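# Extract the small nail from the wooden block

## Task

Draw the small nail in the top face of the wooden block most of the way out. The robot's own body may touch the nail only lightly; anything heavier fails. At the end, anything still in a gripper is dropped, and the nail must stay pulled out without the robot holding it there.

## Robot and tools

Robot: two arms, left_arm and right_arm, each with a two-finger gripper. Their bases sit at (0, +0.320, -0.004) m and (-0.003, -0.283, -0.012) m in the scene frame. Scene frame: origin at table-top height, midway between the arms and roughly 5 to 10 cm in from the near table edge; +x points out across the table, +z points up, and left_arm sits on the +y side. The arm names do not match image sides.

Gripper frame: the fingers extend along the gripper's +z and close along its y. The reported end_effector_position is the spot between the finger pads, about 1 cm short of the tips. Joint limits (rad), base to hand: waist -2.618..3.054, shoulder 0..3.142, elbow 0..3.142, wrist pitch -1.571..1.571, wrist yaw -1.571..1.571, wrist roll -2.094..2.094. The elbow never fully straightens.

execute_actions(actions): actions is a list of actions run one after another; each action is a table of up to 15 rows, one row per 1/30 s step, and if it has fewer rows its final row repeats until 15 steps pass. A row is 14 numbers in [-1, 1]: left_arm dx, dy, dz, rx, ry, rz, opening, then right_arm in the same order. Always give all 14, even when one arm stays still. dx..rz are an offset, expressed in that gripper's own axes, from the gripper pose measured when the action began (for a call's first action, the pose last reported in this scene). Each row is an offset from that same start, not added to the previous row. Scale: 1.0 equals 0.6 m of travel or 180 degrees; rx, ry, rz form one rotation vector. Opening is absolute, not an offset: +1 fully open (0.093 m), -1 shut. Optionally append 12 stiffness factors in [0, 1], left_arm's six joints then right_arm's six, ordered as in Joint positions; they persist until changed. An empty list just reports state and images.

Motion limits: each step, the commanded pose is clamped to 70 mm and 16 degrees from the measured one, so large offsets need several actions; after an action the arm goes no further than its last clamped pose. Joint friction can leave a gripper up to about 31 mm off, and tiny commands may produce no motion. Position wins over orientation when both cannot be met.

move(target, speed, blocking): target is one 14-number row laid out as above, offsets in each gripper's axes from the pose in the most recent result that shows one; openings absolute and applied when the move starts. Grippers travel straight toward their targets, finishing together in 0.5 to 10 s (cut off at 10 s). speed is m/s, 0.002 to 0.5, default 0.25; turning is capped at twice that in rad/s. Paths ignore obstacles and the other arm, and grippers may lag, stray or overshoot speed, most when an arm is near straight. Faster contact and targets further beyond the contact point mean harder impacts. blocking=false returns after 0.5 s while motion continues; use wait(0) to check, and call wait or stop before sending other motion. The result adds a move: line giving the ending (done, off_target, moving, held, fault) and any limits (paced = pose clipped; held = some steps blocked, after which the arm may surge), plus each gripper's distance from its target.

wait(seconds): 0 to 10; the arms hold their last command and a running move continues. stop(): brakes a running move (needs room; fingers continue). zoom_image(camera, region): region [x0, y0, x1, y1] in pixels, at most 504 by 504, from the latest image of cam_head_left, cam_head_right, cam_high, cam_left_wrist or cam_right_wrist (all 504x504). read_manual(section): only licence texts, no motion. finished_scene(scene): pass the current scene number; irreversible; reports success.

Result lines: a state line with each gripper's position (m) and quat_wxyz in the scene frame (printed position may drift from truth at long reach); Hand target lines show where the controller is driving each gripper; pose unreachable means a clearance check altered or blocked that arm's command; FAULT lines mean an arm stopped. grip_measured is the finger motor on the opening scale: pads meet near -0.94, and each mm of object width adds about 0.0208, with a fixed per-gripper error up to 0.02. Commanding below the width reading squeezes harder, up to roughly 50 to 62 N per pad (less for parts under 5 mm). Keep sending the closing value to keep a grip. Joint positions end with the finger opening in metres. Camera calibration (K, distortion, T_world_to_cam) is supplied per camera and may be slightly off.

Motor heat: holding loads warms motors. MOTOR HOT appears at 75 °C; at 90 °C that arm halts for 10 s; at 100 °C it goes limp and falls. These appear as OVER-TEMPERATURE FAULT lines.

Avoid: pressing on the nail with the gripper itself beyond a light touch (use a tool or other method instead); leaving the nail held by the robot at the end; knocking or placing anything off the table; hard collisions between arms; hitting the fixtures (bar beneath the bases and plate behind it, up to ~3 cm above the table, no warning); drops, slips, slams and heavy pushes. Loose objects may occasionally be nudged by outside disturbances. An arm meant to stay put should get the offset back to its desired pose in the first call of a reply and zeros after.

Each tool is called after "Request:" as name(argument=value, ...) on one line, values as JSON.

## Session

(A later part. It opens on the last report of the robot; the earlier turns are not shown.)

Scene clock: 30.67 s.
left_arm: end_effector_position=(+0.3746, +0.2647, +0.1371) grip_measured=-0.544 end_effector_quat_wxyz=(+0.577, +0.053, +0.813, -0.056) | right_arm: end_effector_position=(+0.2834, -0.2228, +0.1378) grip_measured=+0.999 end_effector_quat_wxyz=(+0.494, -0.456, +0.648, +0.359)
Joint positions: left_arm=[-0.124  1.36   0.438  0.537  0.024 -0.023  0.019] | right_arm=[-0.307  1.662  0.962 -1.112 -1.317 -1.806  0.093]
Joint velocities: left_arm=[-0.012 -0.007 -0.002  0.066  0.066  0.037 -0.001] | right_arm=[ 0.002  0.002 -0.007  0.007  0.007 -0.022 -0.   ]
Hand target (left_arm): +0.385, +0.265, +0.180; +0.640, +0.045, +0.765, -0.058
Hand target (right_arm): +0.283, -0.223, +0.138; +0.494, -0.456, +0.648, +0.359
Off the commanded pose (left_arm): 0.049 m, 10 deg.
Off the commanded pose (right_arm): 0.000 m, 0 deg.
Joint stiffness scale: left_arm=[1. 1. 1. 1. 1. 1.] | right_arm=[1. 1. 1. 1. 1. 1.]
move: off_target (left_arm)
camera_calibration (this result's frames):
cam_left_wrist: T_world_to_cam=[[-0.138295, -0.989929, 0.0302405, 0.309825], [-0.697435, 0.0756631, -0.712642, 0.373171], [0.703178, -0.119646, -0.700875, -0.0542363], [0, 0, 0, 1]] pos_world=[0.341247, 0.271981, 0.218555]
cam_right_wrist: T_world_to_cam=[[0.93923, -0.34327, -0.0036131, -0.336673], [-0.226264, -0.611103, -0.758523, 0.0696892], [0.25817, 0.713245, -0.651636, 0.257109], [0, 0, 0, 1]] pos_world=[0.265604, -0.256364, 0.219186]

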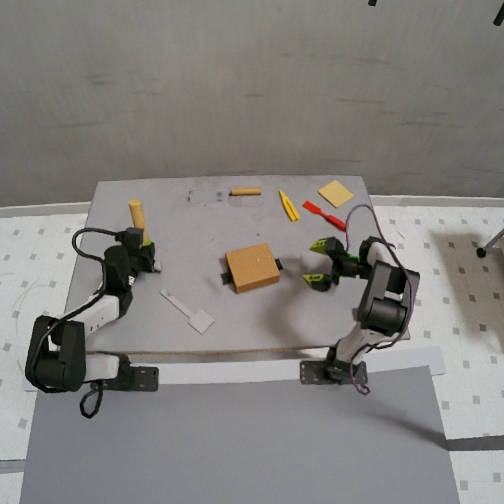

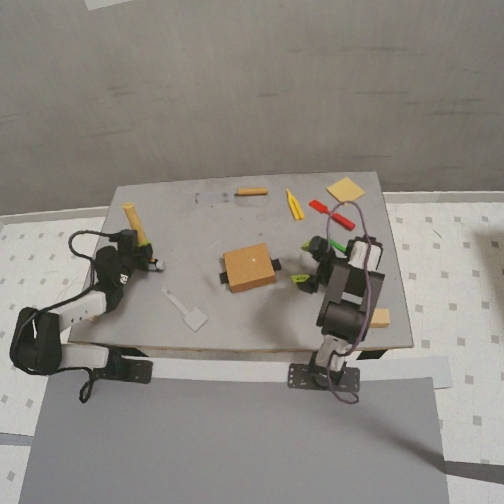

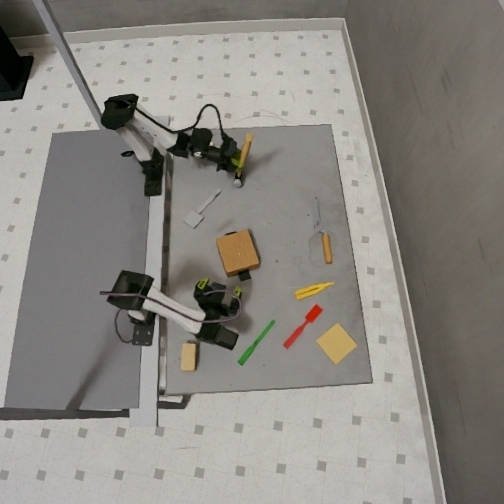

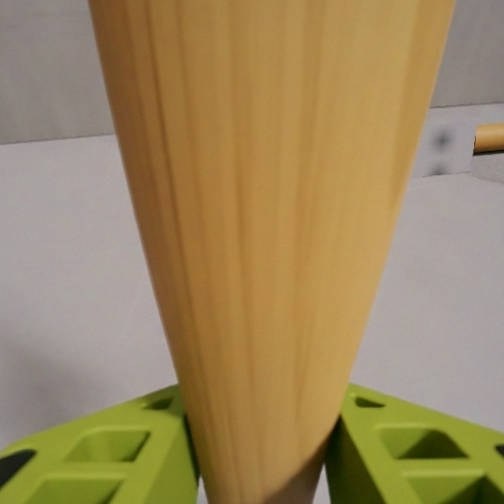

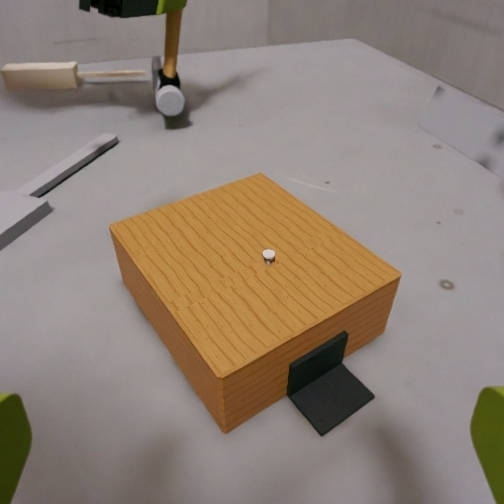

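Request:
execute_actions(actions=[[[-0.09,-0.003,-0.03,0,-0.055,0,-0.8, 0,0,0,0,0,0,1],[-0.10,-0.003,-0.035,0,-0.058,0,-0.8, 0,0,0,0,0,0,1],[-0.11,-0.003,-0.04,0,-0.061,0,-0.8, 0,0,0,0,0,0,1],[-0.125,-0.003,-0.043,0,-0.064,0,-0.8, 0,0,0,0,0,0,1],[-0.14,-0.003,-0.047,0,-0.067,0,-0.8, 0,0,0,0,0,0,1],[-0.155,-0.003,-0.052,0,-0.07,0,-0.8, 0,0,0,0,0,0,1],[-0.17,-0.003,-0.057,0,-0.073,0,-0.8, 0,0,0,0,0,0,1],[-0.185,-0.003,-0.062,0,-0.076,0,-0.8, 0,0,0,0,0,0,1],[-0.20,-0.003,-0.067,0,-0.08,0,-0.8, 0,0,0,0,0,0,1],[-0.21,-0.003,-0.07,0,-0.085,0,-0.8, 0,0,0,0,0,0,1],[-0.22,-0.003,-0.073,0,-0.09,0,-0.8, 0,0,0,0,0,0,1]],[[-0.11,0,-0.02,0,-0.07,0,-0.8, 0,0,0,0,0,0,1]]])

Scene clock: 34.97 s.
left_arm: end_effector_position=(+0.3653, +0.2660, +0.2473) grip_measured=-0.544 end_effector_quat_wxyz=(+0.657, +0.050, +0.750, -0.062) | right_arm: end_effector_position=(+0.2834, -0.2228, +0.1378) grip_measured=+0.999 end_effector_quat_wxyz=(+0.494, -0.456, +0.648, +0.359)
Joint positions: left_arm=[-0.124  1.107  0.571  0.355  0.024 -0.023  0.019] | right_arm=[-0.307  1.662  0.962 -1.112 -1.317 -1.806  0.093]
Joint velocities: left_arm=[ 0.002  0.012 -0.007  0.066  0.022 -0.007  0.   ] | right_arm=[ 0.002 -0.017 -0.002 -0.007  0.007 -0.022  0.001]
Hand target (left_arm): +0.363, +0.267, +0.301; +0.721, +0.046, +0.688, -0.066
Hand target (right_arm): +0.283, -0.223, +0.138; +0.494, -0.456, +0.648, +0.359
Off the commanded pose (left_arm): 0.055 m, 10 deg.
Off the commanded pose (right_arm): 0.000 m, 0 deg.
Joint stiffness scale: left_arm=[1. 1. 1. 1. 1. 1.] | right_arm=[1. 1. 1. 1. 1. 1.]
camera_calibration (this result's frames):
cam_left_wrist: T_world_to_cam=[[-0.144137, -0.989134, 0.0289697, 0.308778], [-0.540548, 0.0541796, -0.839567, 0.424837], [0.828874, -0.136672, -0.542483, -0.0508733], [0, 0, 0, 1]] pos_world=[0.316319, 0.275452, 0.320136]
cam_right_wrist: T_world_to_cam=[[0.93923, -0.34327, -0.0036131, -0.336673], [-0.226264, -0.611103, -0.758523, 0.0696892], [0.25817, 0.713245, -0.651636, 0.257109], [0, 0, 0, 1]] pos_world=[0.265604, -0.256364, 0.219186]

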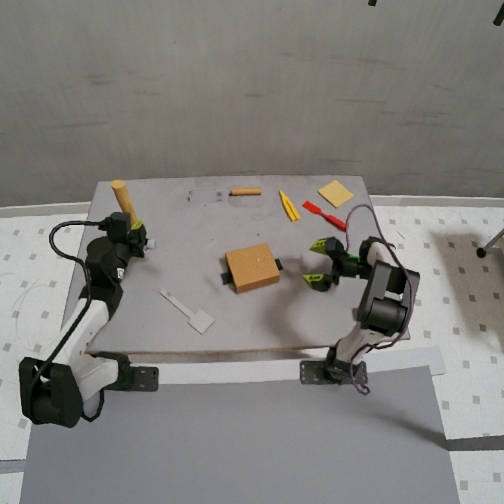

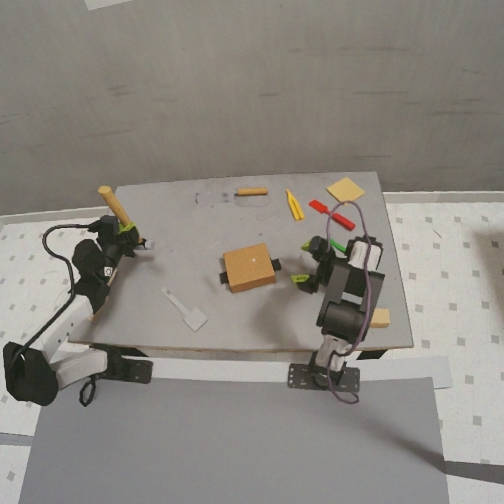

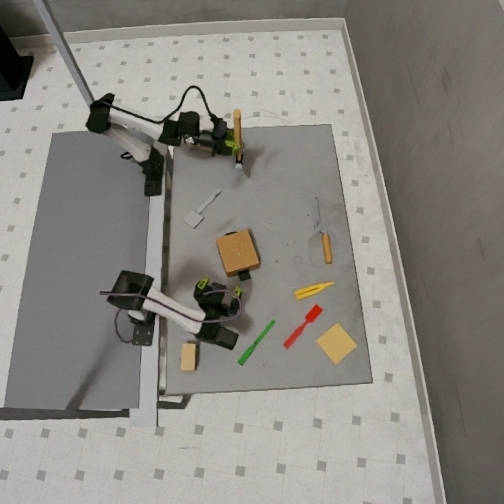

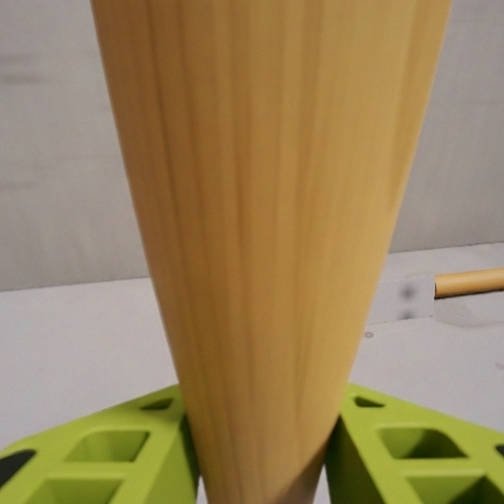

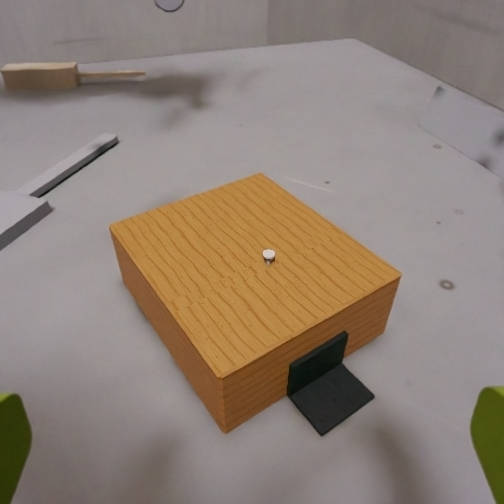

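Request:
move(target=[-0.025,-0.597,0.023,0.390,0.125,-0.168,-0.8, 0,0,0,0,0,0,1], speed=0.22)

Scene clock: 39.67 s.
left_arm: end_effector_position=(+0.3226, -0.0790, +0.2191) grip_measured=-0.544 end_effector_quat_wxyz=(+0.284, +0.223, +0.727, -0.584) | right_arm: end_effector_position=(+0.2834, -0.2228, +0.1378) grip_measured=+0.999 end_effector_quat_wxyz=(+0.494, -0.456, +0.648, +0.359)
Joint positions: left_arm=[-0.642  1.854  1.132  0.482  0.757 -0.704  0.019] | right_arm=[-0.307  1.662  0.962 -1.112 -1.317 -1.806  0.093]
Joint velocities: left_arm=[-0.012  0.002  0.007 -0.007 -0.007 -0.007 -0.001] | right_arm=[-0.007  0.007 -0.032  0.037  0.022  0.007 -0.   ]
Hand target (left_arm): +0.323, -0.086, +0.264; +0.319, +0.242, +0.681, -0.613
Hand target (right_arm): +0.283, -0.223, +0.138; +0.494, -0.456, +0.648, +0.359
Off the commanded pose (left_arm): 0.052 m, 9 deg.
Off the commanded pose (right_arm): 0.000 m, 0 deg.
Joint stiffness scale: left_arm=[1. 1. 1. 1. 1. 1.] | right_arm=[1. 1. 1. 1. 1. 1.]
move: off_target (left_arm)
camera_calibration (this result's frames):
cam_left_wrist: T_world_to_cam=[[-0.651829, -0.230427, 0.722512, 0.0339229], [-0.738206, 0.411008, -0.534907, 0.421992], [-0.173701, -0.882029, -0.438009, 0.163688], [0, 0, 0, 1]] pos_world=[0.362062, -0.0212474, 0.272914]
cam_right_wrist: T_world_to_cam=[[0.93923, -0.34327, -0.0036131, -0.336673], [-0.226264, -0.611103, -0.758523, 0.0696892], [0.25817, 0.713245, -0.651636, 0.257109], [0, 0, 0, 1]] pos_world=[0.265604, -0.256364, 0.219186]

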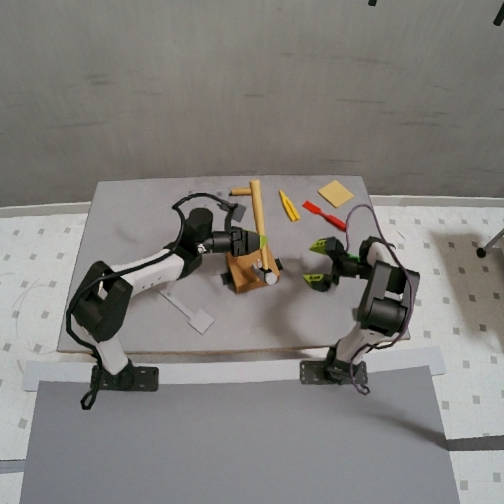

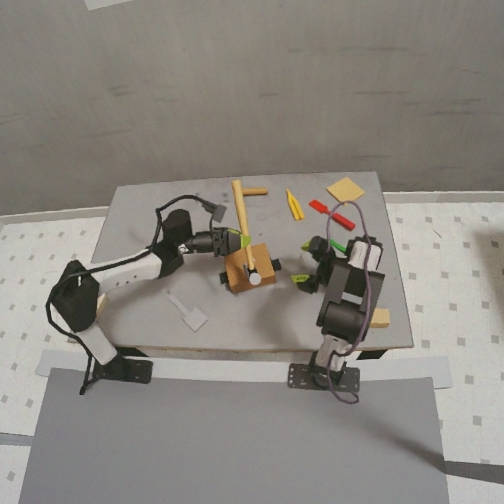

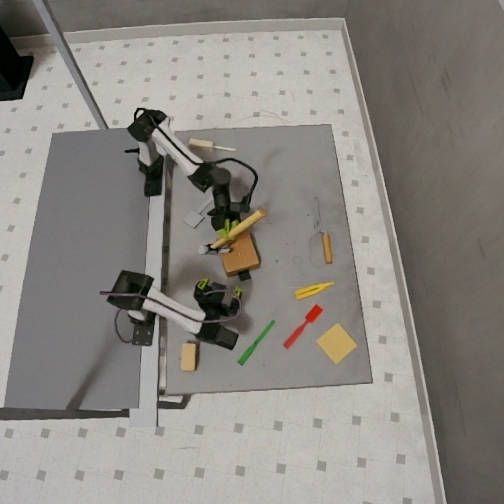

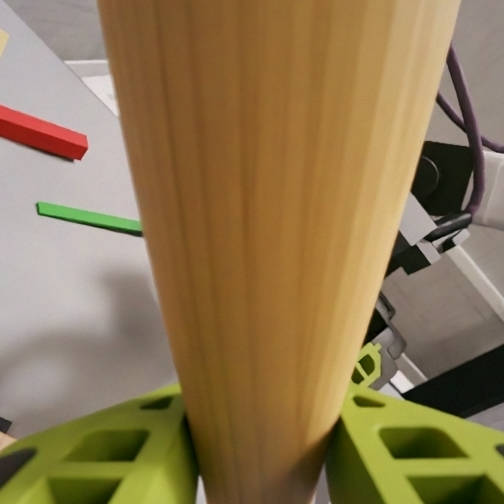

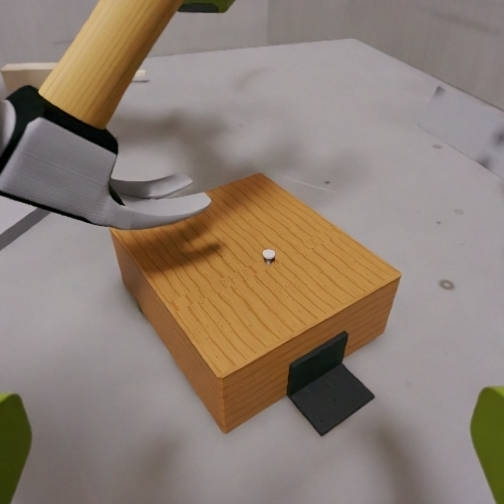

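Request:
execute_actions(actions=[[[-0.048,-0.050,0.0,0.029,-0.022,0.023,-0.8, 0,0,0,0,0,0,1],[-0.044,-0.046,0.001,0.029,-0.022,0.023,-0.8, 0,0,0,0,0,0,1],[-0.040,-0.042,0.002,0.029,-0.022,0.023,-0.8, 0,0,0,0,0,0,1],[-0.036,-0.038,0.003,0.029,-0.022,0.023,-0.8, 0,0,0,0,0,0,1],[-0.032,-0.034,0.004,0.029,-0.022,0.023,-0.8, 0,0,0,0,0,0,1],[-0.028,-0.030,0.005,0.029,-0.022,0.023,-0.8, 0,0,0,0,0,0,1],[-0.024,-0.026,0.006,0.029,-0.022,0.023,-0.8, 0,0,0,0,0,0,1],[-0.020,-0.022,0.007,0.029,-0.022,0.023,-0.8, 0,0,0,0,0,0,1],[-0.016,-0.018,0.008,0.029,-0.022,0.023,-0.8, 0,0,0,0,0,0,1],[-0.012,-0.014,0.009,0.029,-0.022,0.023,-0.8, 0,0,0,0,0,0,1],[-0.010,-0.011,0.010,0.029,-0.022,0.023,-0.8, 0,0,0,0,0,0,1]]])

Request:
wait(seconds=0.3)

Scene clock: 41.50 s.
left_arm: end_effector_position=(+0.3245, -0.0806, +0.1897) grip_measured=-0.544 end_effector_quat_wxyz=(+0.280, +0.224, +0.728, -0.584) | right_arm: end_effector_position=(+0.2834, -0.2228, +0.1378) grip_measured=+0.999 end_effector_quat_wxyz=(+0.494, -0.456, +0.648, +0.359)
Joint positions: left_arm=[-0.642  1.917  1.088  0.585  0.763 -0.705  0.019] | right_arm=[-0.307  1.662  0.962 -1.112 -1.317 -1.806  0.093]
Joint velocities: left_arm=[ 0.002  0.085 -0.12   0.037 -0.007 -0.022 -0.001] | right_arm=[-0.012 -0.012  0.002 -0.081 -0.051  0.037 -0.001]
Hand target (left_arm): +0.322, -0.085, +0.226; +0.318, +0.245, +0.683, -0.610
Hand target (right_arm): +0.283, -0.223, +0.138; +0.494, -0.456, +0.648, +0.359
Off the commanded pose (left_arm): 0.038 m, 8 deg.
Off the commanded pose (right_arm): 0.000 m, 0 deg.
Joint stiffness scale: left_arm=[1. 1. 1. 1. 1. 1.] | right_arm=[1. 1. 1. 1. 1. 1.]
camera_calibration (this result's frames):
cam_left_wrist: T_world_to_cam=[[-0.648795, -0.227994, 0.726005, 0.0545903], [-0.739056, 0.416065, -0.529798, 0.408094], [-0.181275, -0.880289, -0.438441, 0.152528], [0, 0, 0, 1]] pos_world=[0.364672, -0.023079, 0.243449]
cam_right_wrist: T_world_to_cam=[[0.93923, -0.34327, -0.0036131, -0.336673], [-0.226264, -0.611103, -0.758523, 0.0696892], [0.25817, 0.713245, -0.651636, 0.257109], [0, 0, 0, 1]] pos_world=[0.265604, -0.256364, 0.219186]

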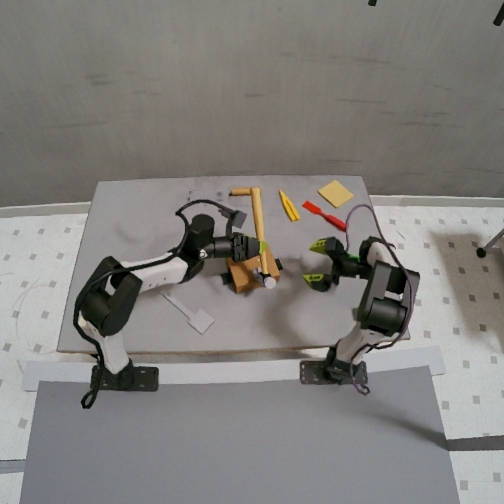

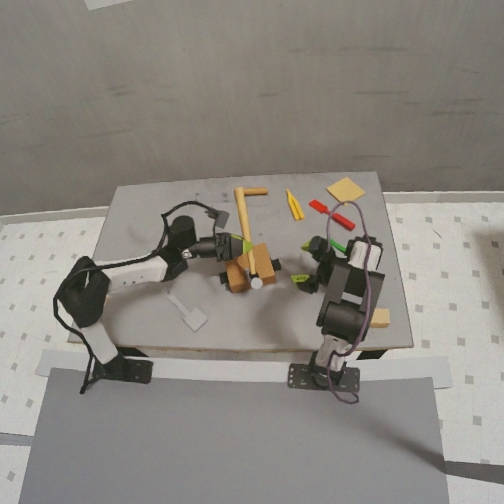

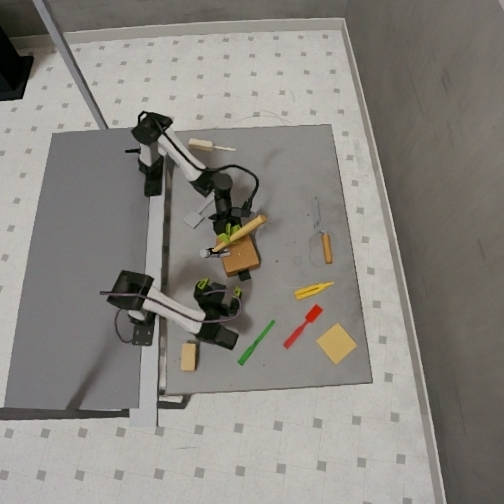

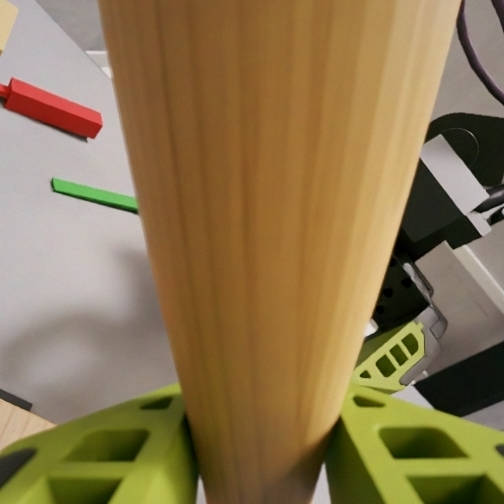

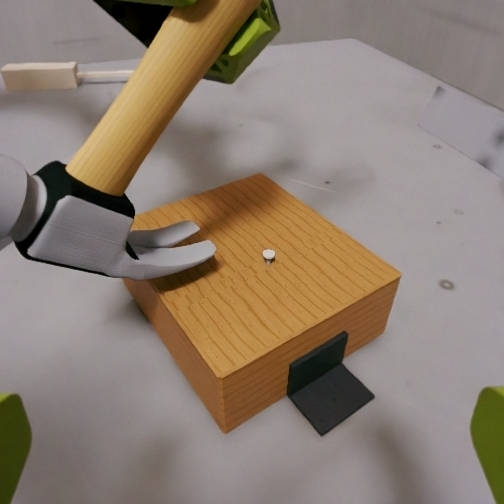

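Scene clock: 41.80 s.
left_arm: end_effector_position=(+0.3245, -0.0806, +0.1895) grip_measured=-0.544 end_effector_quat_wxyz=(+0.284, +0.226, +0.725, -0.586) | right_arm: end_effector_position=(+0.2834, -0.2228, +0.1378) grip_measured=+0.999 end_effector_quat_wxyz=(+0.494, -0.456, +0.648, +0.359)
Joint positions: left_arm=[-0.642  1.921  1.081  0.606  0.763 -0.705  0.019] | right_arm=[-0.307  1.662  0.962 -1.112 -1.317 -1.806  0.093]
Joint velocities: left_arm=[-0.017  0.007  0.002 -0.022 -0.022 -0.007 -0.001] | right_arm=[-0.007  0.007 -0.017  0.007  0.007  0.037  0.   ]
Hand target (left_arm): +0.322, -0.085, +0.226; +0.318, +0.245, +0.683, -0.610
Hand target (right_arm): +0.283, -0.223, +0.138; +0.494, -0.456, +0.648, +0.359
Off the commanded pose (left_arm): 0.038 m, 7 deg.
Off the commanded pose (right_arm): 0.000 m, 0 deg.
Joint stiffness scale: left_arm=[1. 1. 1. 1. 1. 1.] | right_arm=[1. 1. 1. 1. 1. 1.]
wait: 0.30 s; no rest
camera_calibration (this result's frames):
cam_left_wrist: T_world_to_cam=[[-0.654999, -0.223127, 0.721935, 0.057972], [-0.734412, 0.412799, -0.538736, 0.407885], [-0.177808, -0.883069, -0.434251, 0.150267], [0, 0, 0, 1]] pos_world=[0.364246, -0.0227436, 0.243144]
cam_right_wrist: T_world_to_cam=[[0.93923, -0.34327, -0.0036131, -0.336673], [-0.226264, -0.611103, -0.758523, 0.0696892], [0.25817, 0.713245, -0.651636, 0.257109], [0, 0, 0, 1]] pos_world=[0.265604, -0.256364, 0.219186]

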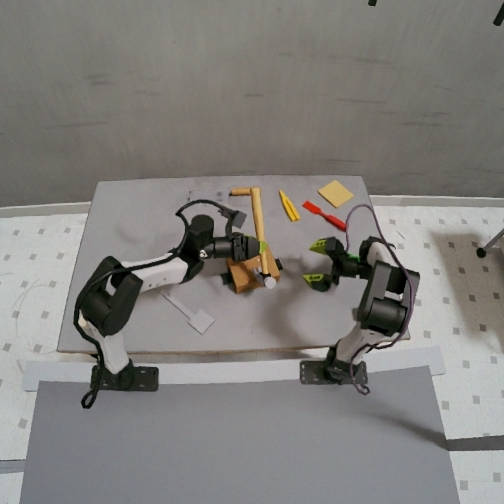

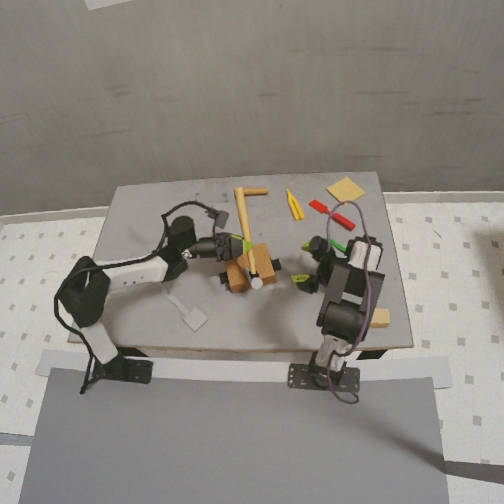

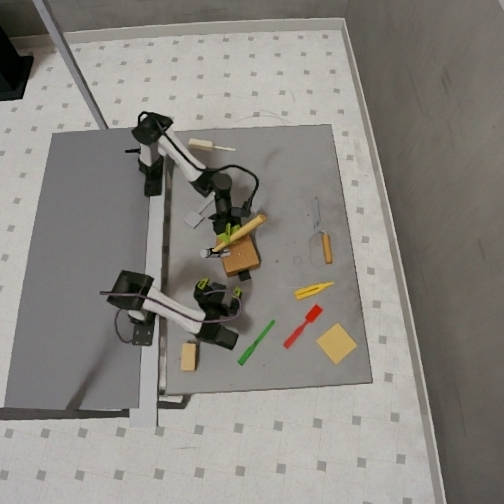

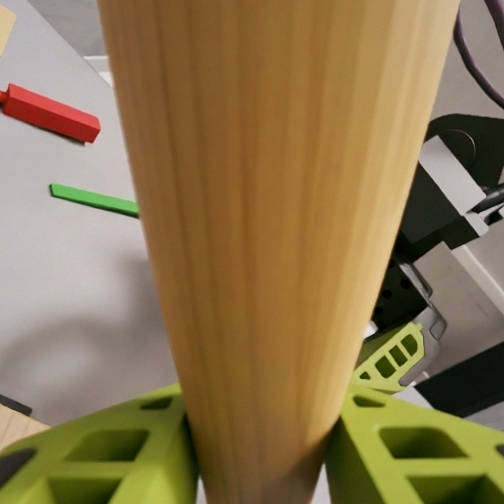

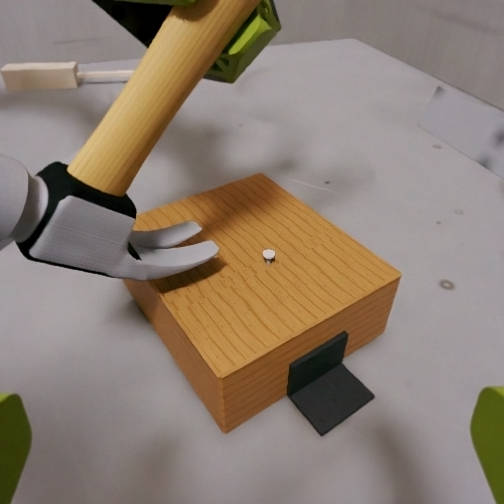

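Request:
zoom_image(camera="cam_right_wrist", region=[110, 190, 310, 310])

Request:
zoom_image(camera="cam_high", region=[190, 215, 275, 285])

Region (110, 190, 310, 310) of cam_right_wrist's 504x504 image, scaled by 2.520, with more detail than that image has; it fills the top 302 rows of this view, and the rest is white.

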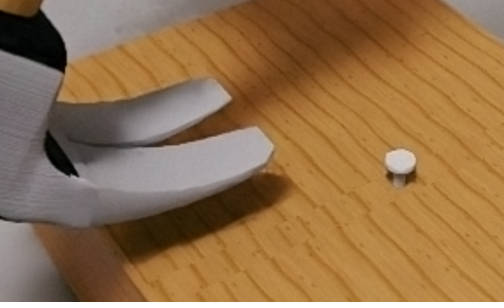

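Region (190, 215, 275, 285) of cam_high's 504x504 image, scaled by 5.929, with more detail than that image has; it fills the top 415 rows of this view, and the rest is white.

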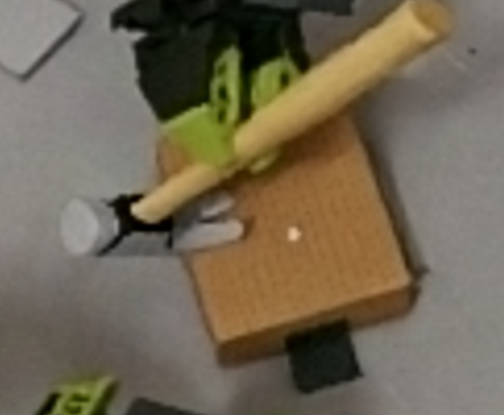

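Request:
execute_actions(actions=[[[-0.037,-0.047,0.001,0.027,-0.02,0.021,-0.8, 0,0,0,0,0,0,1],[-0.036,-0.045,0.005,0.027,-0.02,0.021,-0.8, 0,0,0,0,0,0,1],[-0.035,-0.043,0.009,0.027,-0.02,0.021,-0.8, 0,0,0,0,0,0,1],[-0.034,-0.041,0.013,0.027,-0.02,0.021,-0.8, 0,0,0,0,0,0,1],[-0.033,-0.039,0.017,0.027,-0.02,0.021,-0.8, 0,0,0,0,0,0,1],[-0.031,-0.037,0.020,0.027,-0.02,0.021,-0.8, 0,0,0,0,0,0,1],[-0.029,-0.035,0.022,0.027,-0.02,0.021,-0.8, 0,0,0,0,0,0,1],[-0.027,-0.033,0.023,0.027,-0.02,0.021,-0.8, 0,0,0,0,0,0,1],[-0.025,-0.031,0.024,0.027,-0.02,0.021,-0.8, 0,0,0,0,0,0,1],[-0.023,-0.029,0.025,0.027,-0.02,0.021,-0.8, 0,0,0,0,0,0,1],[-0.021,-0.027,0.026,0.027,-0.02,0.021,-0.8, 0,0,0,0,0,0,1],[-0.019,-0.025,0.027,0.027,-0.02,0.021,-0.8, 0,0,0,0,0,0,1],[-0.018,-0.023,0.027,0.027,-0.02,0.021,-0.8, 0,0,0,0,0,0,1]]])

Request:
wait(seconds=0.4)

Request:
zoom_image(camera="cam_right_wrist", region=[110, 190, 310, 330])

Scene clock: 43.83 s.
left_arm: end_effector_position=(+0.3211, -0.0922, +0.1714) grip_measured=-0.544 end_effector_quat_wxyz=(+0.279, +0.234, +0.721, -0.590) | right_arm: end_effector_position=(+0.2834, -0.2228, +0.1378) grip_measured=+0.999 end_effector_quat_wxyz=(+0.494, -0.456, +0.648, +0.359)
Joint positions: left_arm=[-0.665  1.984  1.081  0.674  0.763 -0.706  0.019] | right_arm=[-0.307  1.662  0.962 -1.112 -1.317 -1.806  0.093]
Joint velocities: left_arm=[-0.002  0.046 -0.002  0.066 -0.007  0.051  0.   ] | right_arm=[ 0.002 -0.022 -0.002  0.007  0.022  0.037 -0.   ]
Hand target (left_arm): +0.324, -0.098, +0.204; +0.314, +0.245, +0.684, -0.611
Hand target (right_arm): +0.283, -0.223, +0.138; +0.494, -0.456, +0.648, +0.359
Off the commanded pose (left_arm): 0.034 m, 7 deg.
Off the commanded pose (right_arm): 0.000 m, 0 deg.
Joint stiffness scale: left_arm=[1. 1. 1. 1. 1. 1.] | right_arm=[1. 1. 1. 1. 1. 1.]
camera_calibration (this result's frames):
cam_left_wrist: T_world_to_cam=[[-0.66247, -0.206279, 0.720127, 0.070405], [-0.722887, 0.42808, -0.542386, 0.398784], [-0.196389, -0.879884, -0.432706, 0.13756], [0, 0, 0, 1]] pos_world=[0.361932, -0.0351517, 0.225117]
cam_right_wrist: T_world_to_cam=[[0.93923, -0.34327, -0.0036131, -0.336673], [-0.226264, -0.611103, -0.758523, 0.0696892], [0.25817, 0.713245, -0.651636, 0.257109], [0, 0, 0, 1]] pos_world=[0.265604, -0.256364, 0.219186]

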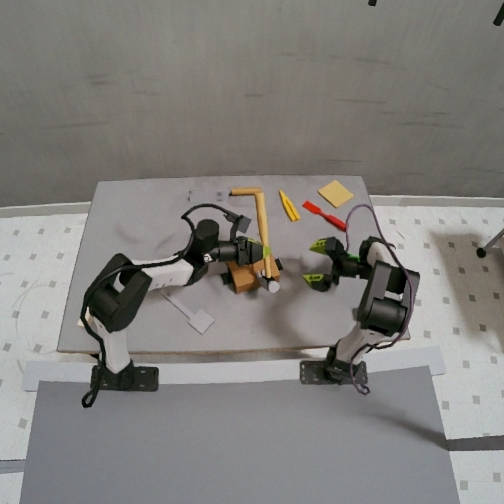

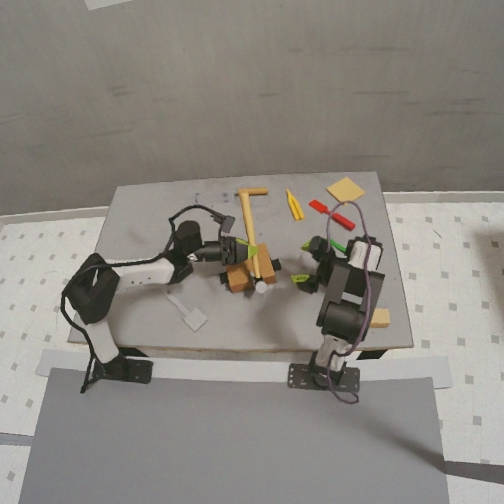

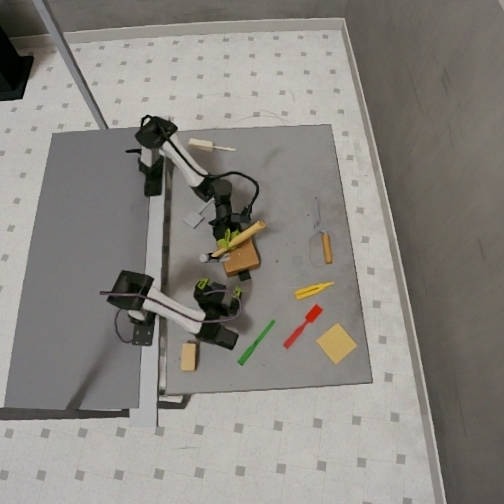

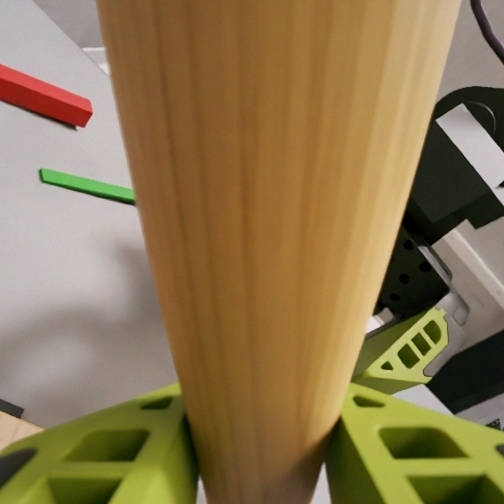

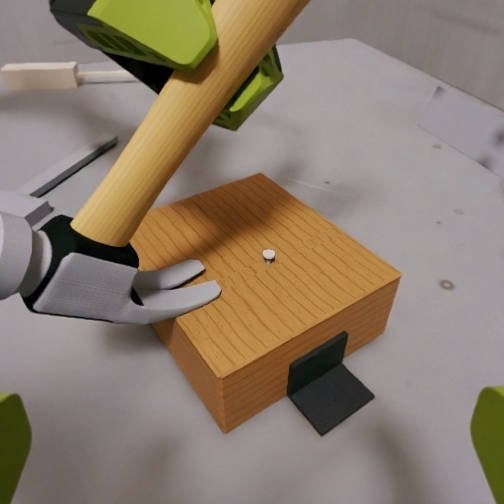

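Scene clock: 44.23 s.
left_arm: end_effector_position=(+0.3216, -0.0926, +0.1717) grip_measured=-0.544 end_effector_quat_wxyz=(+0.281, +0.236, +0.719, -0.591) | right_arm: end_effector_position=(+0.2834, -0.2228, +0.1378) grip_measured=+0.999 end_effector_quat_wxyz=(+0.494, -0.456, +0.648, +0.359)
Joint positions: left_arm=[-0.665  1.987  1.081  0.685  0.763 -0.706  0.019] | right_arm=[-0.307  1.662  0.962 -1.112 -1.317 -1.806  0.093]
Joint velocities: left_arm=[-0.002 -0.007  0.002 -0.022 -0.051  0.007 -0.   ] | right_arm=[ 0.002  0.002 -0.012 -0.066 -0.007  0.022  0.001]
Hand target (left_arm): +0.324, -0.098, +0.204; +0.314, +0.245, +0.684, -0.611
Hand target (right_arm): +0.283, -0.223, +0.138; +0.494, -0.456, +0.648, +0.359
Off the commanded pose (left_arm): 0.033 m, 6 deg.
Off the commanded pose (right_arm): 0.000 m, 0 deg.
Joint stiffness scale: left_arm=[1. 1. 1. 1. 1. 1.] | right_arm=[1. 1. 1. 1. 1. 1.]
wait: 0.40 s; at rest by 0.17 s
camera_calibration (this result's frames):
cam_left_wrist: T_world_to_cam=[[-0.666358, -0.203077, 0.717445, 0.072426], [-0.719889, 0.42587, -0.548083, 0.399234], [-0.194235, -0.8817, -0.429975, 0.136118], [0, 0, 0, 1]] pos_world=[0.362105, -0.0352989, 0.225379]
cam_right_wrist: T_world_to_cam=[[0.93923, -0.34327, -0.0036131, -0.336673], [-0.226264, -0.611103, -0.758523, 0.0696892], [0.25817, 0.713245, -0.651636, 0.257109], [0, 0, 0, 1]] pos_world=[0.265604, -0.256364, 0.219186]

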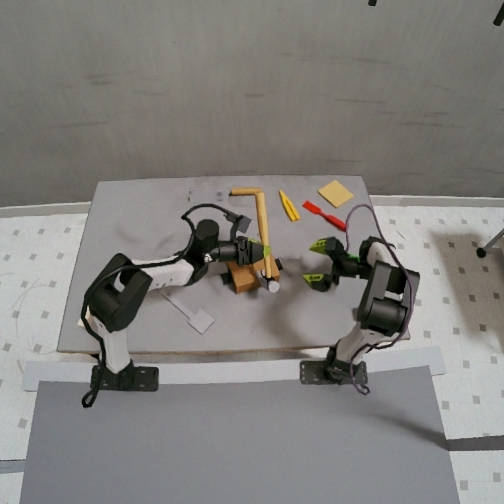

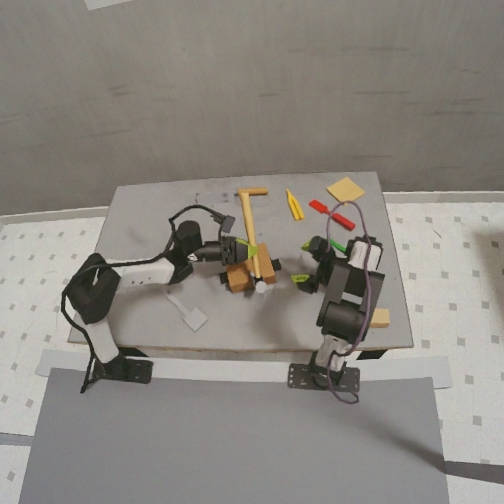

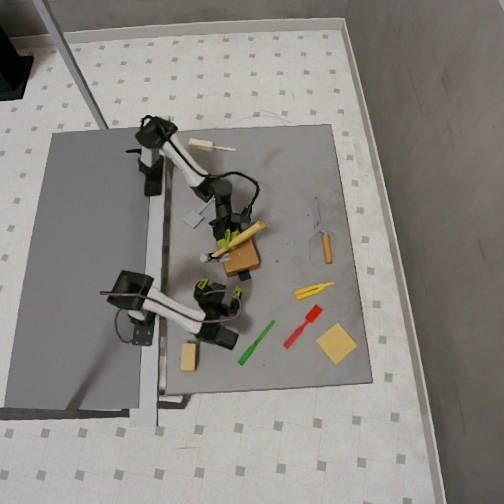

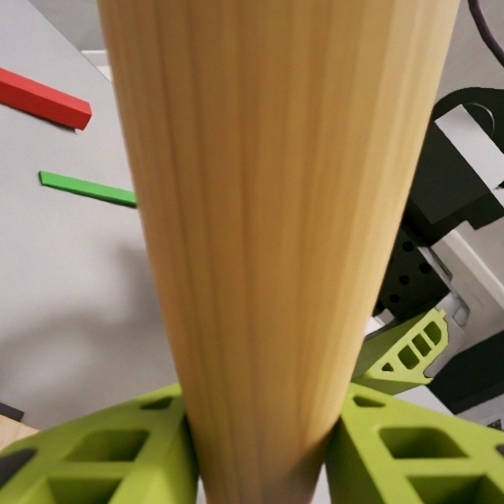

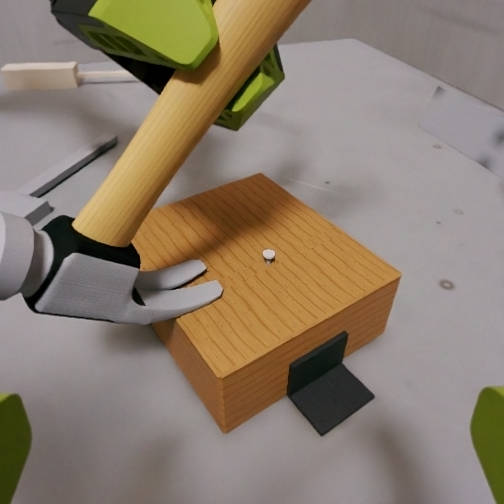

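Region (110, 190, 310, 330) of cam_right_wrist's 504x504 image, scaled by 2.520, with more detail than that image has; it fills the top 353 rows of this view, and the rest is white.

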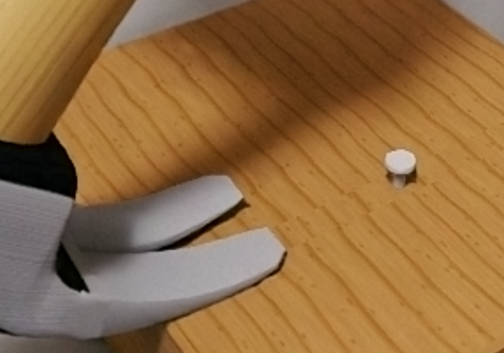

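Request:
execute_actions(actions=[[[-0.042,-0.036,0.002,0.019,-0.021,0.018,-0.8, 0,0,0,0,0,0,1],[-0.044,-0.034,0.003,0.019,-0.021,0.018,-0.8, 0,0,0,0,0,0,1],[-0.046,-0.032,0.003,0.019,-0.021,0.018,-0.8, 0,0,0,0,0,0,1],[-0.049,-0.030,0.004,0.019,-0.021,0.018,-0.8, 0,0,0,0,0,0,1],[-0.051,-0.028,0.005,0.019,-0.021,0.018,-0.8, 0,0,0,0,0,0,1],[-0.053,-0.026,0.005,0.019,-0.021,0.018,-0.8, 0,0,0,0,0,0,1],[-0.056,-0.024,0.006,0.019,-0.021,0.018,-0.8, 0,0,0,0,0,0,1],[-0.058,-0.022,0.007,0.019,-0.021,0.018,-0.8, 0,0,0,0,0,0,1],[-0.060,-0.020,0.007,0.019,-0.021,0.018,-0.8, 0,0,0,0,0,0,1],[-0.062,-0.018,0.008,0.019,-0.021,0.018,-0.8, 0,0,0,0,0,0,1],[-0.065,-0.016,0.009,0.019,-0.021,0.018,-0.8, 0,0,0,0,0,0,1],[-0.067,-0.014,0.0095,0.019,-0.021,0.018,-0.8, 0,0,0,0,0,0,1]]])

Request:
wait(seconds=0.4)

Request:
zoom_image(camera="cam_right_wrist", region=[150, 200, 330, 330])

Scene clock: 45.87 s.
left_arm: end_effector_position=(+0.3330, -0.0980, +0.1718) grip_measured=-0.544 end_effector_quat_wxyz=(+0.283, +0.238, +0.715, -0.593) | right_arm: end_effector_position=(+0.2834, -0.2228, +0.1378) grip_measured=+0.999 end_effector_quat_wxyz=(+0.494, -0.456, +0.648, +0.359)
Joint positions: left_arm=[-0.656  2.032  1.137  0.685  0.776 -0.706  0.019] | right_arm=[-0.307  1.662  0.962 -1.112 -1.317 -1.806  0.093]
Joint velocities: left_arm=[ 0.081  0.066  0.066  0.007 -0.037  0.037  0.   ] | right_arm=[-0.007 -0.012  0.002 -0.022 -0.022  0.037 -0.   ]
Hand target (left_arm): +0.344, -0.098, +0.205; +0.314, +0.246, +0.685, -0.610
Hand target (right_arm): +0.283, -0.223, +0.138; +0.494, -0.456, +0.648, +0.359
Off the commanded pose (left_arm): 0.035 m, 5 deg.
Off the commanded pose (right_arm): 0.000 m, 0 deg.
Joint stiffness scale: left_arm=[1. 1. 1. 1. 1. 1.] | right_arm=[1. 1. 1. 1. 1. 1.]
camera_calibration (this result's frames):
cam_left_wrist: T_world_to_cam=[[-0.672061, -0.193799, 0.714686, 0.0821652], [-0.714219, 0.424476, -0.556517, 0.409262], [-0.195514, -0.884456, -0.423689, 0.132604], [0, 0, 0, 1]] pos_world=[0.373449, -0.0405156, 0.225222]
cam_right_wrist: T_world_to_cam=[[0.93923, -0.34327, -0.0036131, -0.336673], [-0.226264, -0.611103, -0.758523, 0.0696892], [0.25817, 0.713245, -0.651636, 0.257109], [0, 0, 0, 1]] pos_world=[0.265604, -0.256364, 0.219186]

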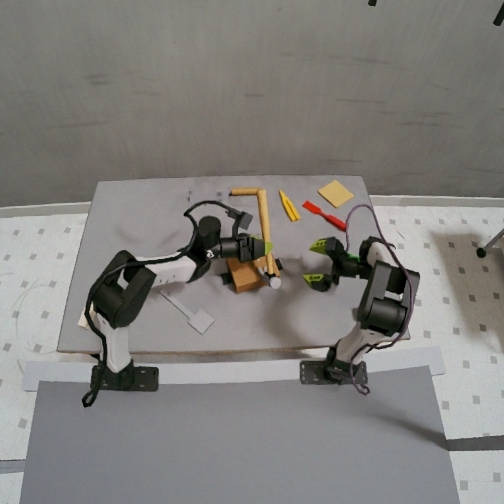

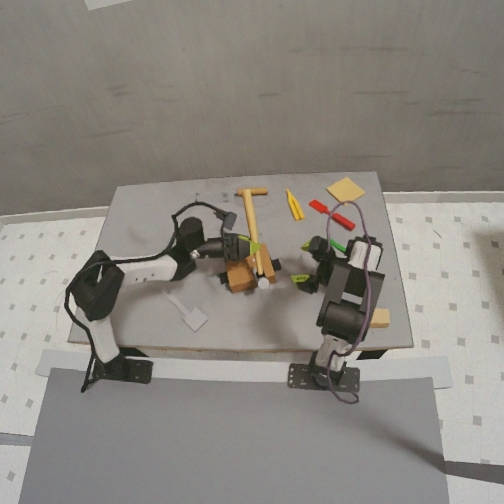

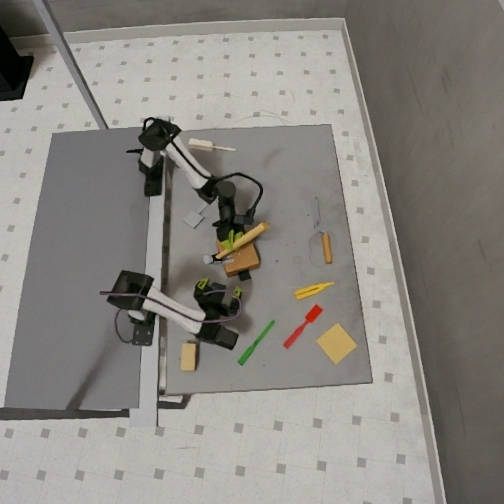

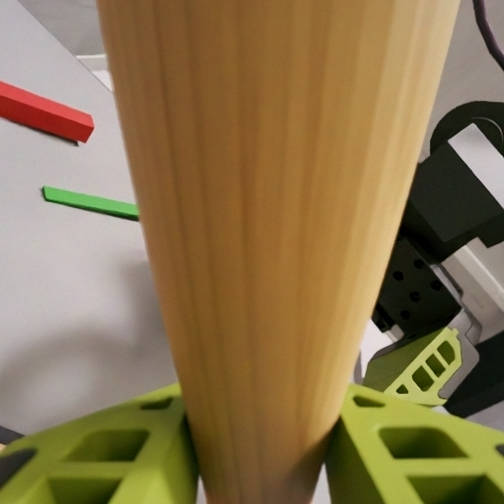

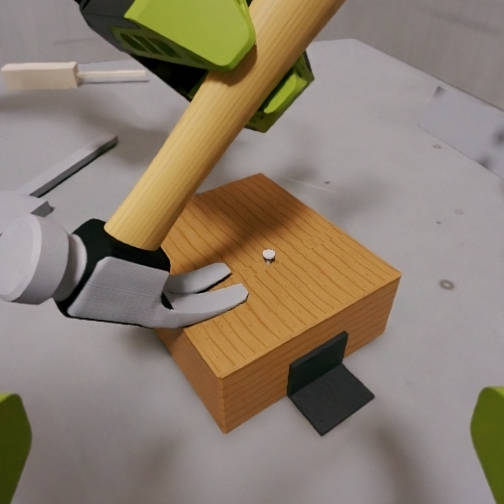

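Scene clock: 46.27 s.
left_arm: end_effector_position=(+0.3345, -0.0975, +0.1718) grip_measured=-0.544 end_effector_quat_wxyz=(+0.284, +0.237, +0.715, -0.593) | right_arm: end_effector_position=(+0.2834, -0.2228, +0.1378) grip_measured=+0.999 end_effector_quat_wxyz=(+0.494, -0.456, +0.648, +0.359)
Joint positions: left_arm=[-0.654  2.034  1.139  0.685  0.776 -0.706  0.019] | right_arm=[-0.307  1.662  0.962 -1.112 -1.317 -1.806  0.093]
Joint velocities: left_arm=[-0.012  0.012 -0.017 -0.081  0.007  0.066 -0.   ] | right_arm=[-0.012  0.002  0.002 -0.051 -0.037 -0.022 -0.001]
Hand target (left_arm): +0.344, -0.098, +0.205; +0.314, +0.246, +0.685, -0.610
Hand target (right_arm): +0.283, -0.223, +0.138; +0.494, -0.456, +0.648, +0.359
Off the commanded pose (left_arm): 0.035 m, 5 deg.
Off the commanded pose (right_arm): 0.000 m, 0 deg.
Joint stiffness scale: left_arm=[1. 1. 1. 1. 1. 1.] | right_arm=[1. 1. 1. 1. 1. 1.]
wait: 0.40 s; at rest by 0.20 s
camera_calibration (this result's frames):
cam_left_wrist: T_world_to_cam=[[-0.671784, -0.195035, 0.71461, 0.0830622], [-0.715055, 0.422615, -0.55686, 0.410225], [-0.193397, -0.885075, -0.423366, 0.132583], [0, 0, 0, 1]] pos_world=[0.374774, -0.0398211, 0.225212]
cam_right_wrist: T_world_to_cam=[[0.93923, -0.34327, -0.0036131, -0.336673], [-0.226264, -0.611103, -0.758523, 0.0696892], [0.25817, 0.713245, -0.651636, 0.257109], [0, 0, 0, 1]] pos_world=[0.265604, -0.256364, 0.219186]

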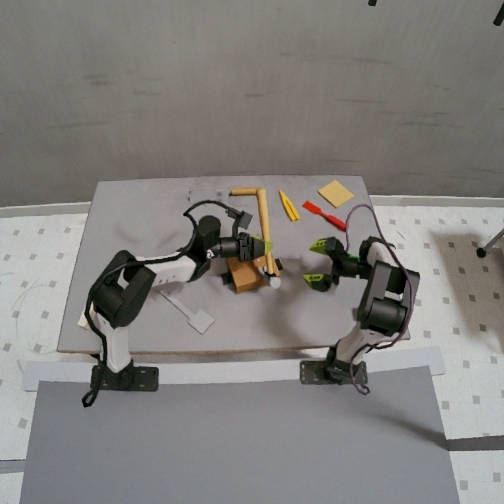

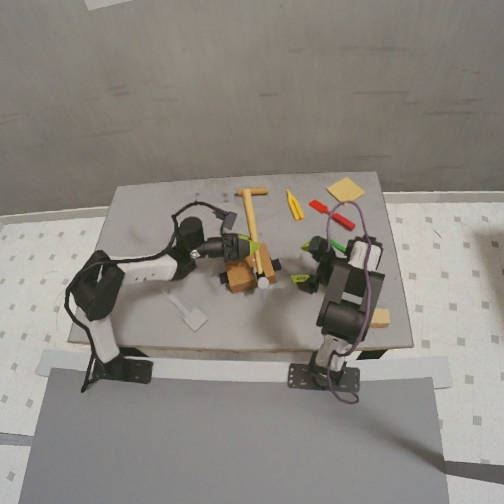

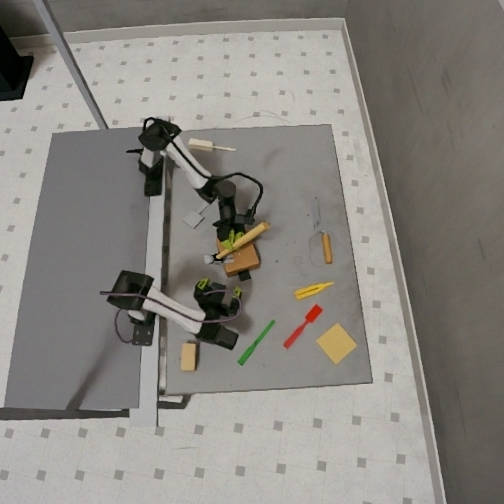

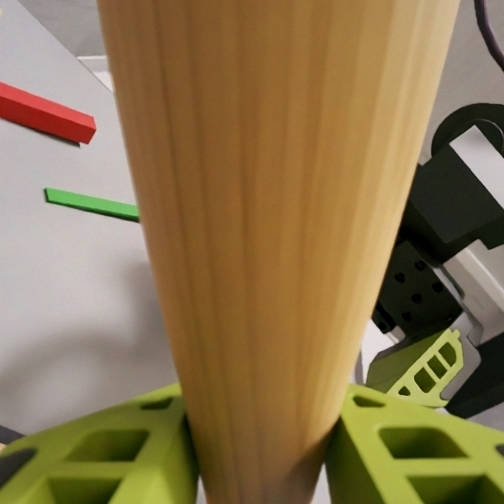

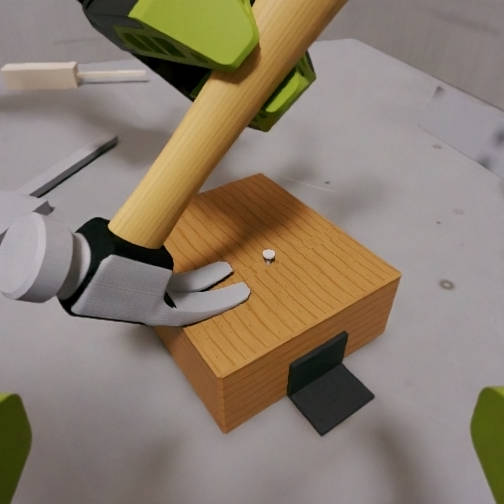

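Region (150, 200, 330, 330) of cam_right_wrist's 504x504 image, scaled by 2.800, with more detail than that image has.

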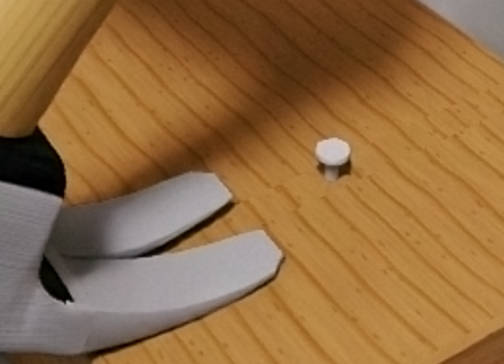

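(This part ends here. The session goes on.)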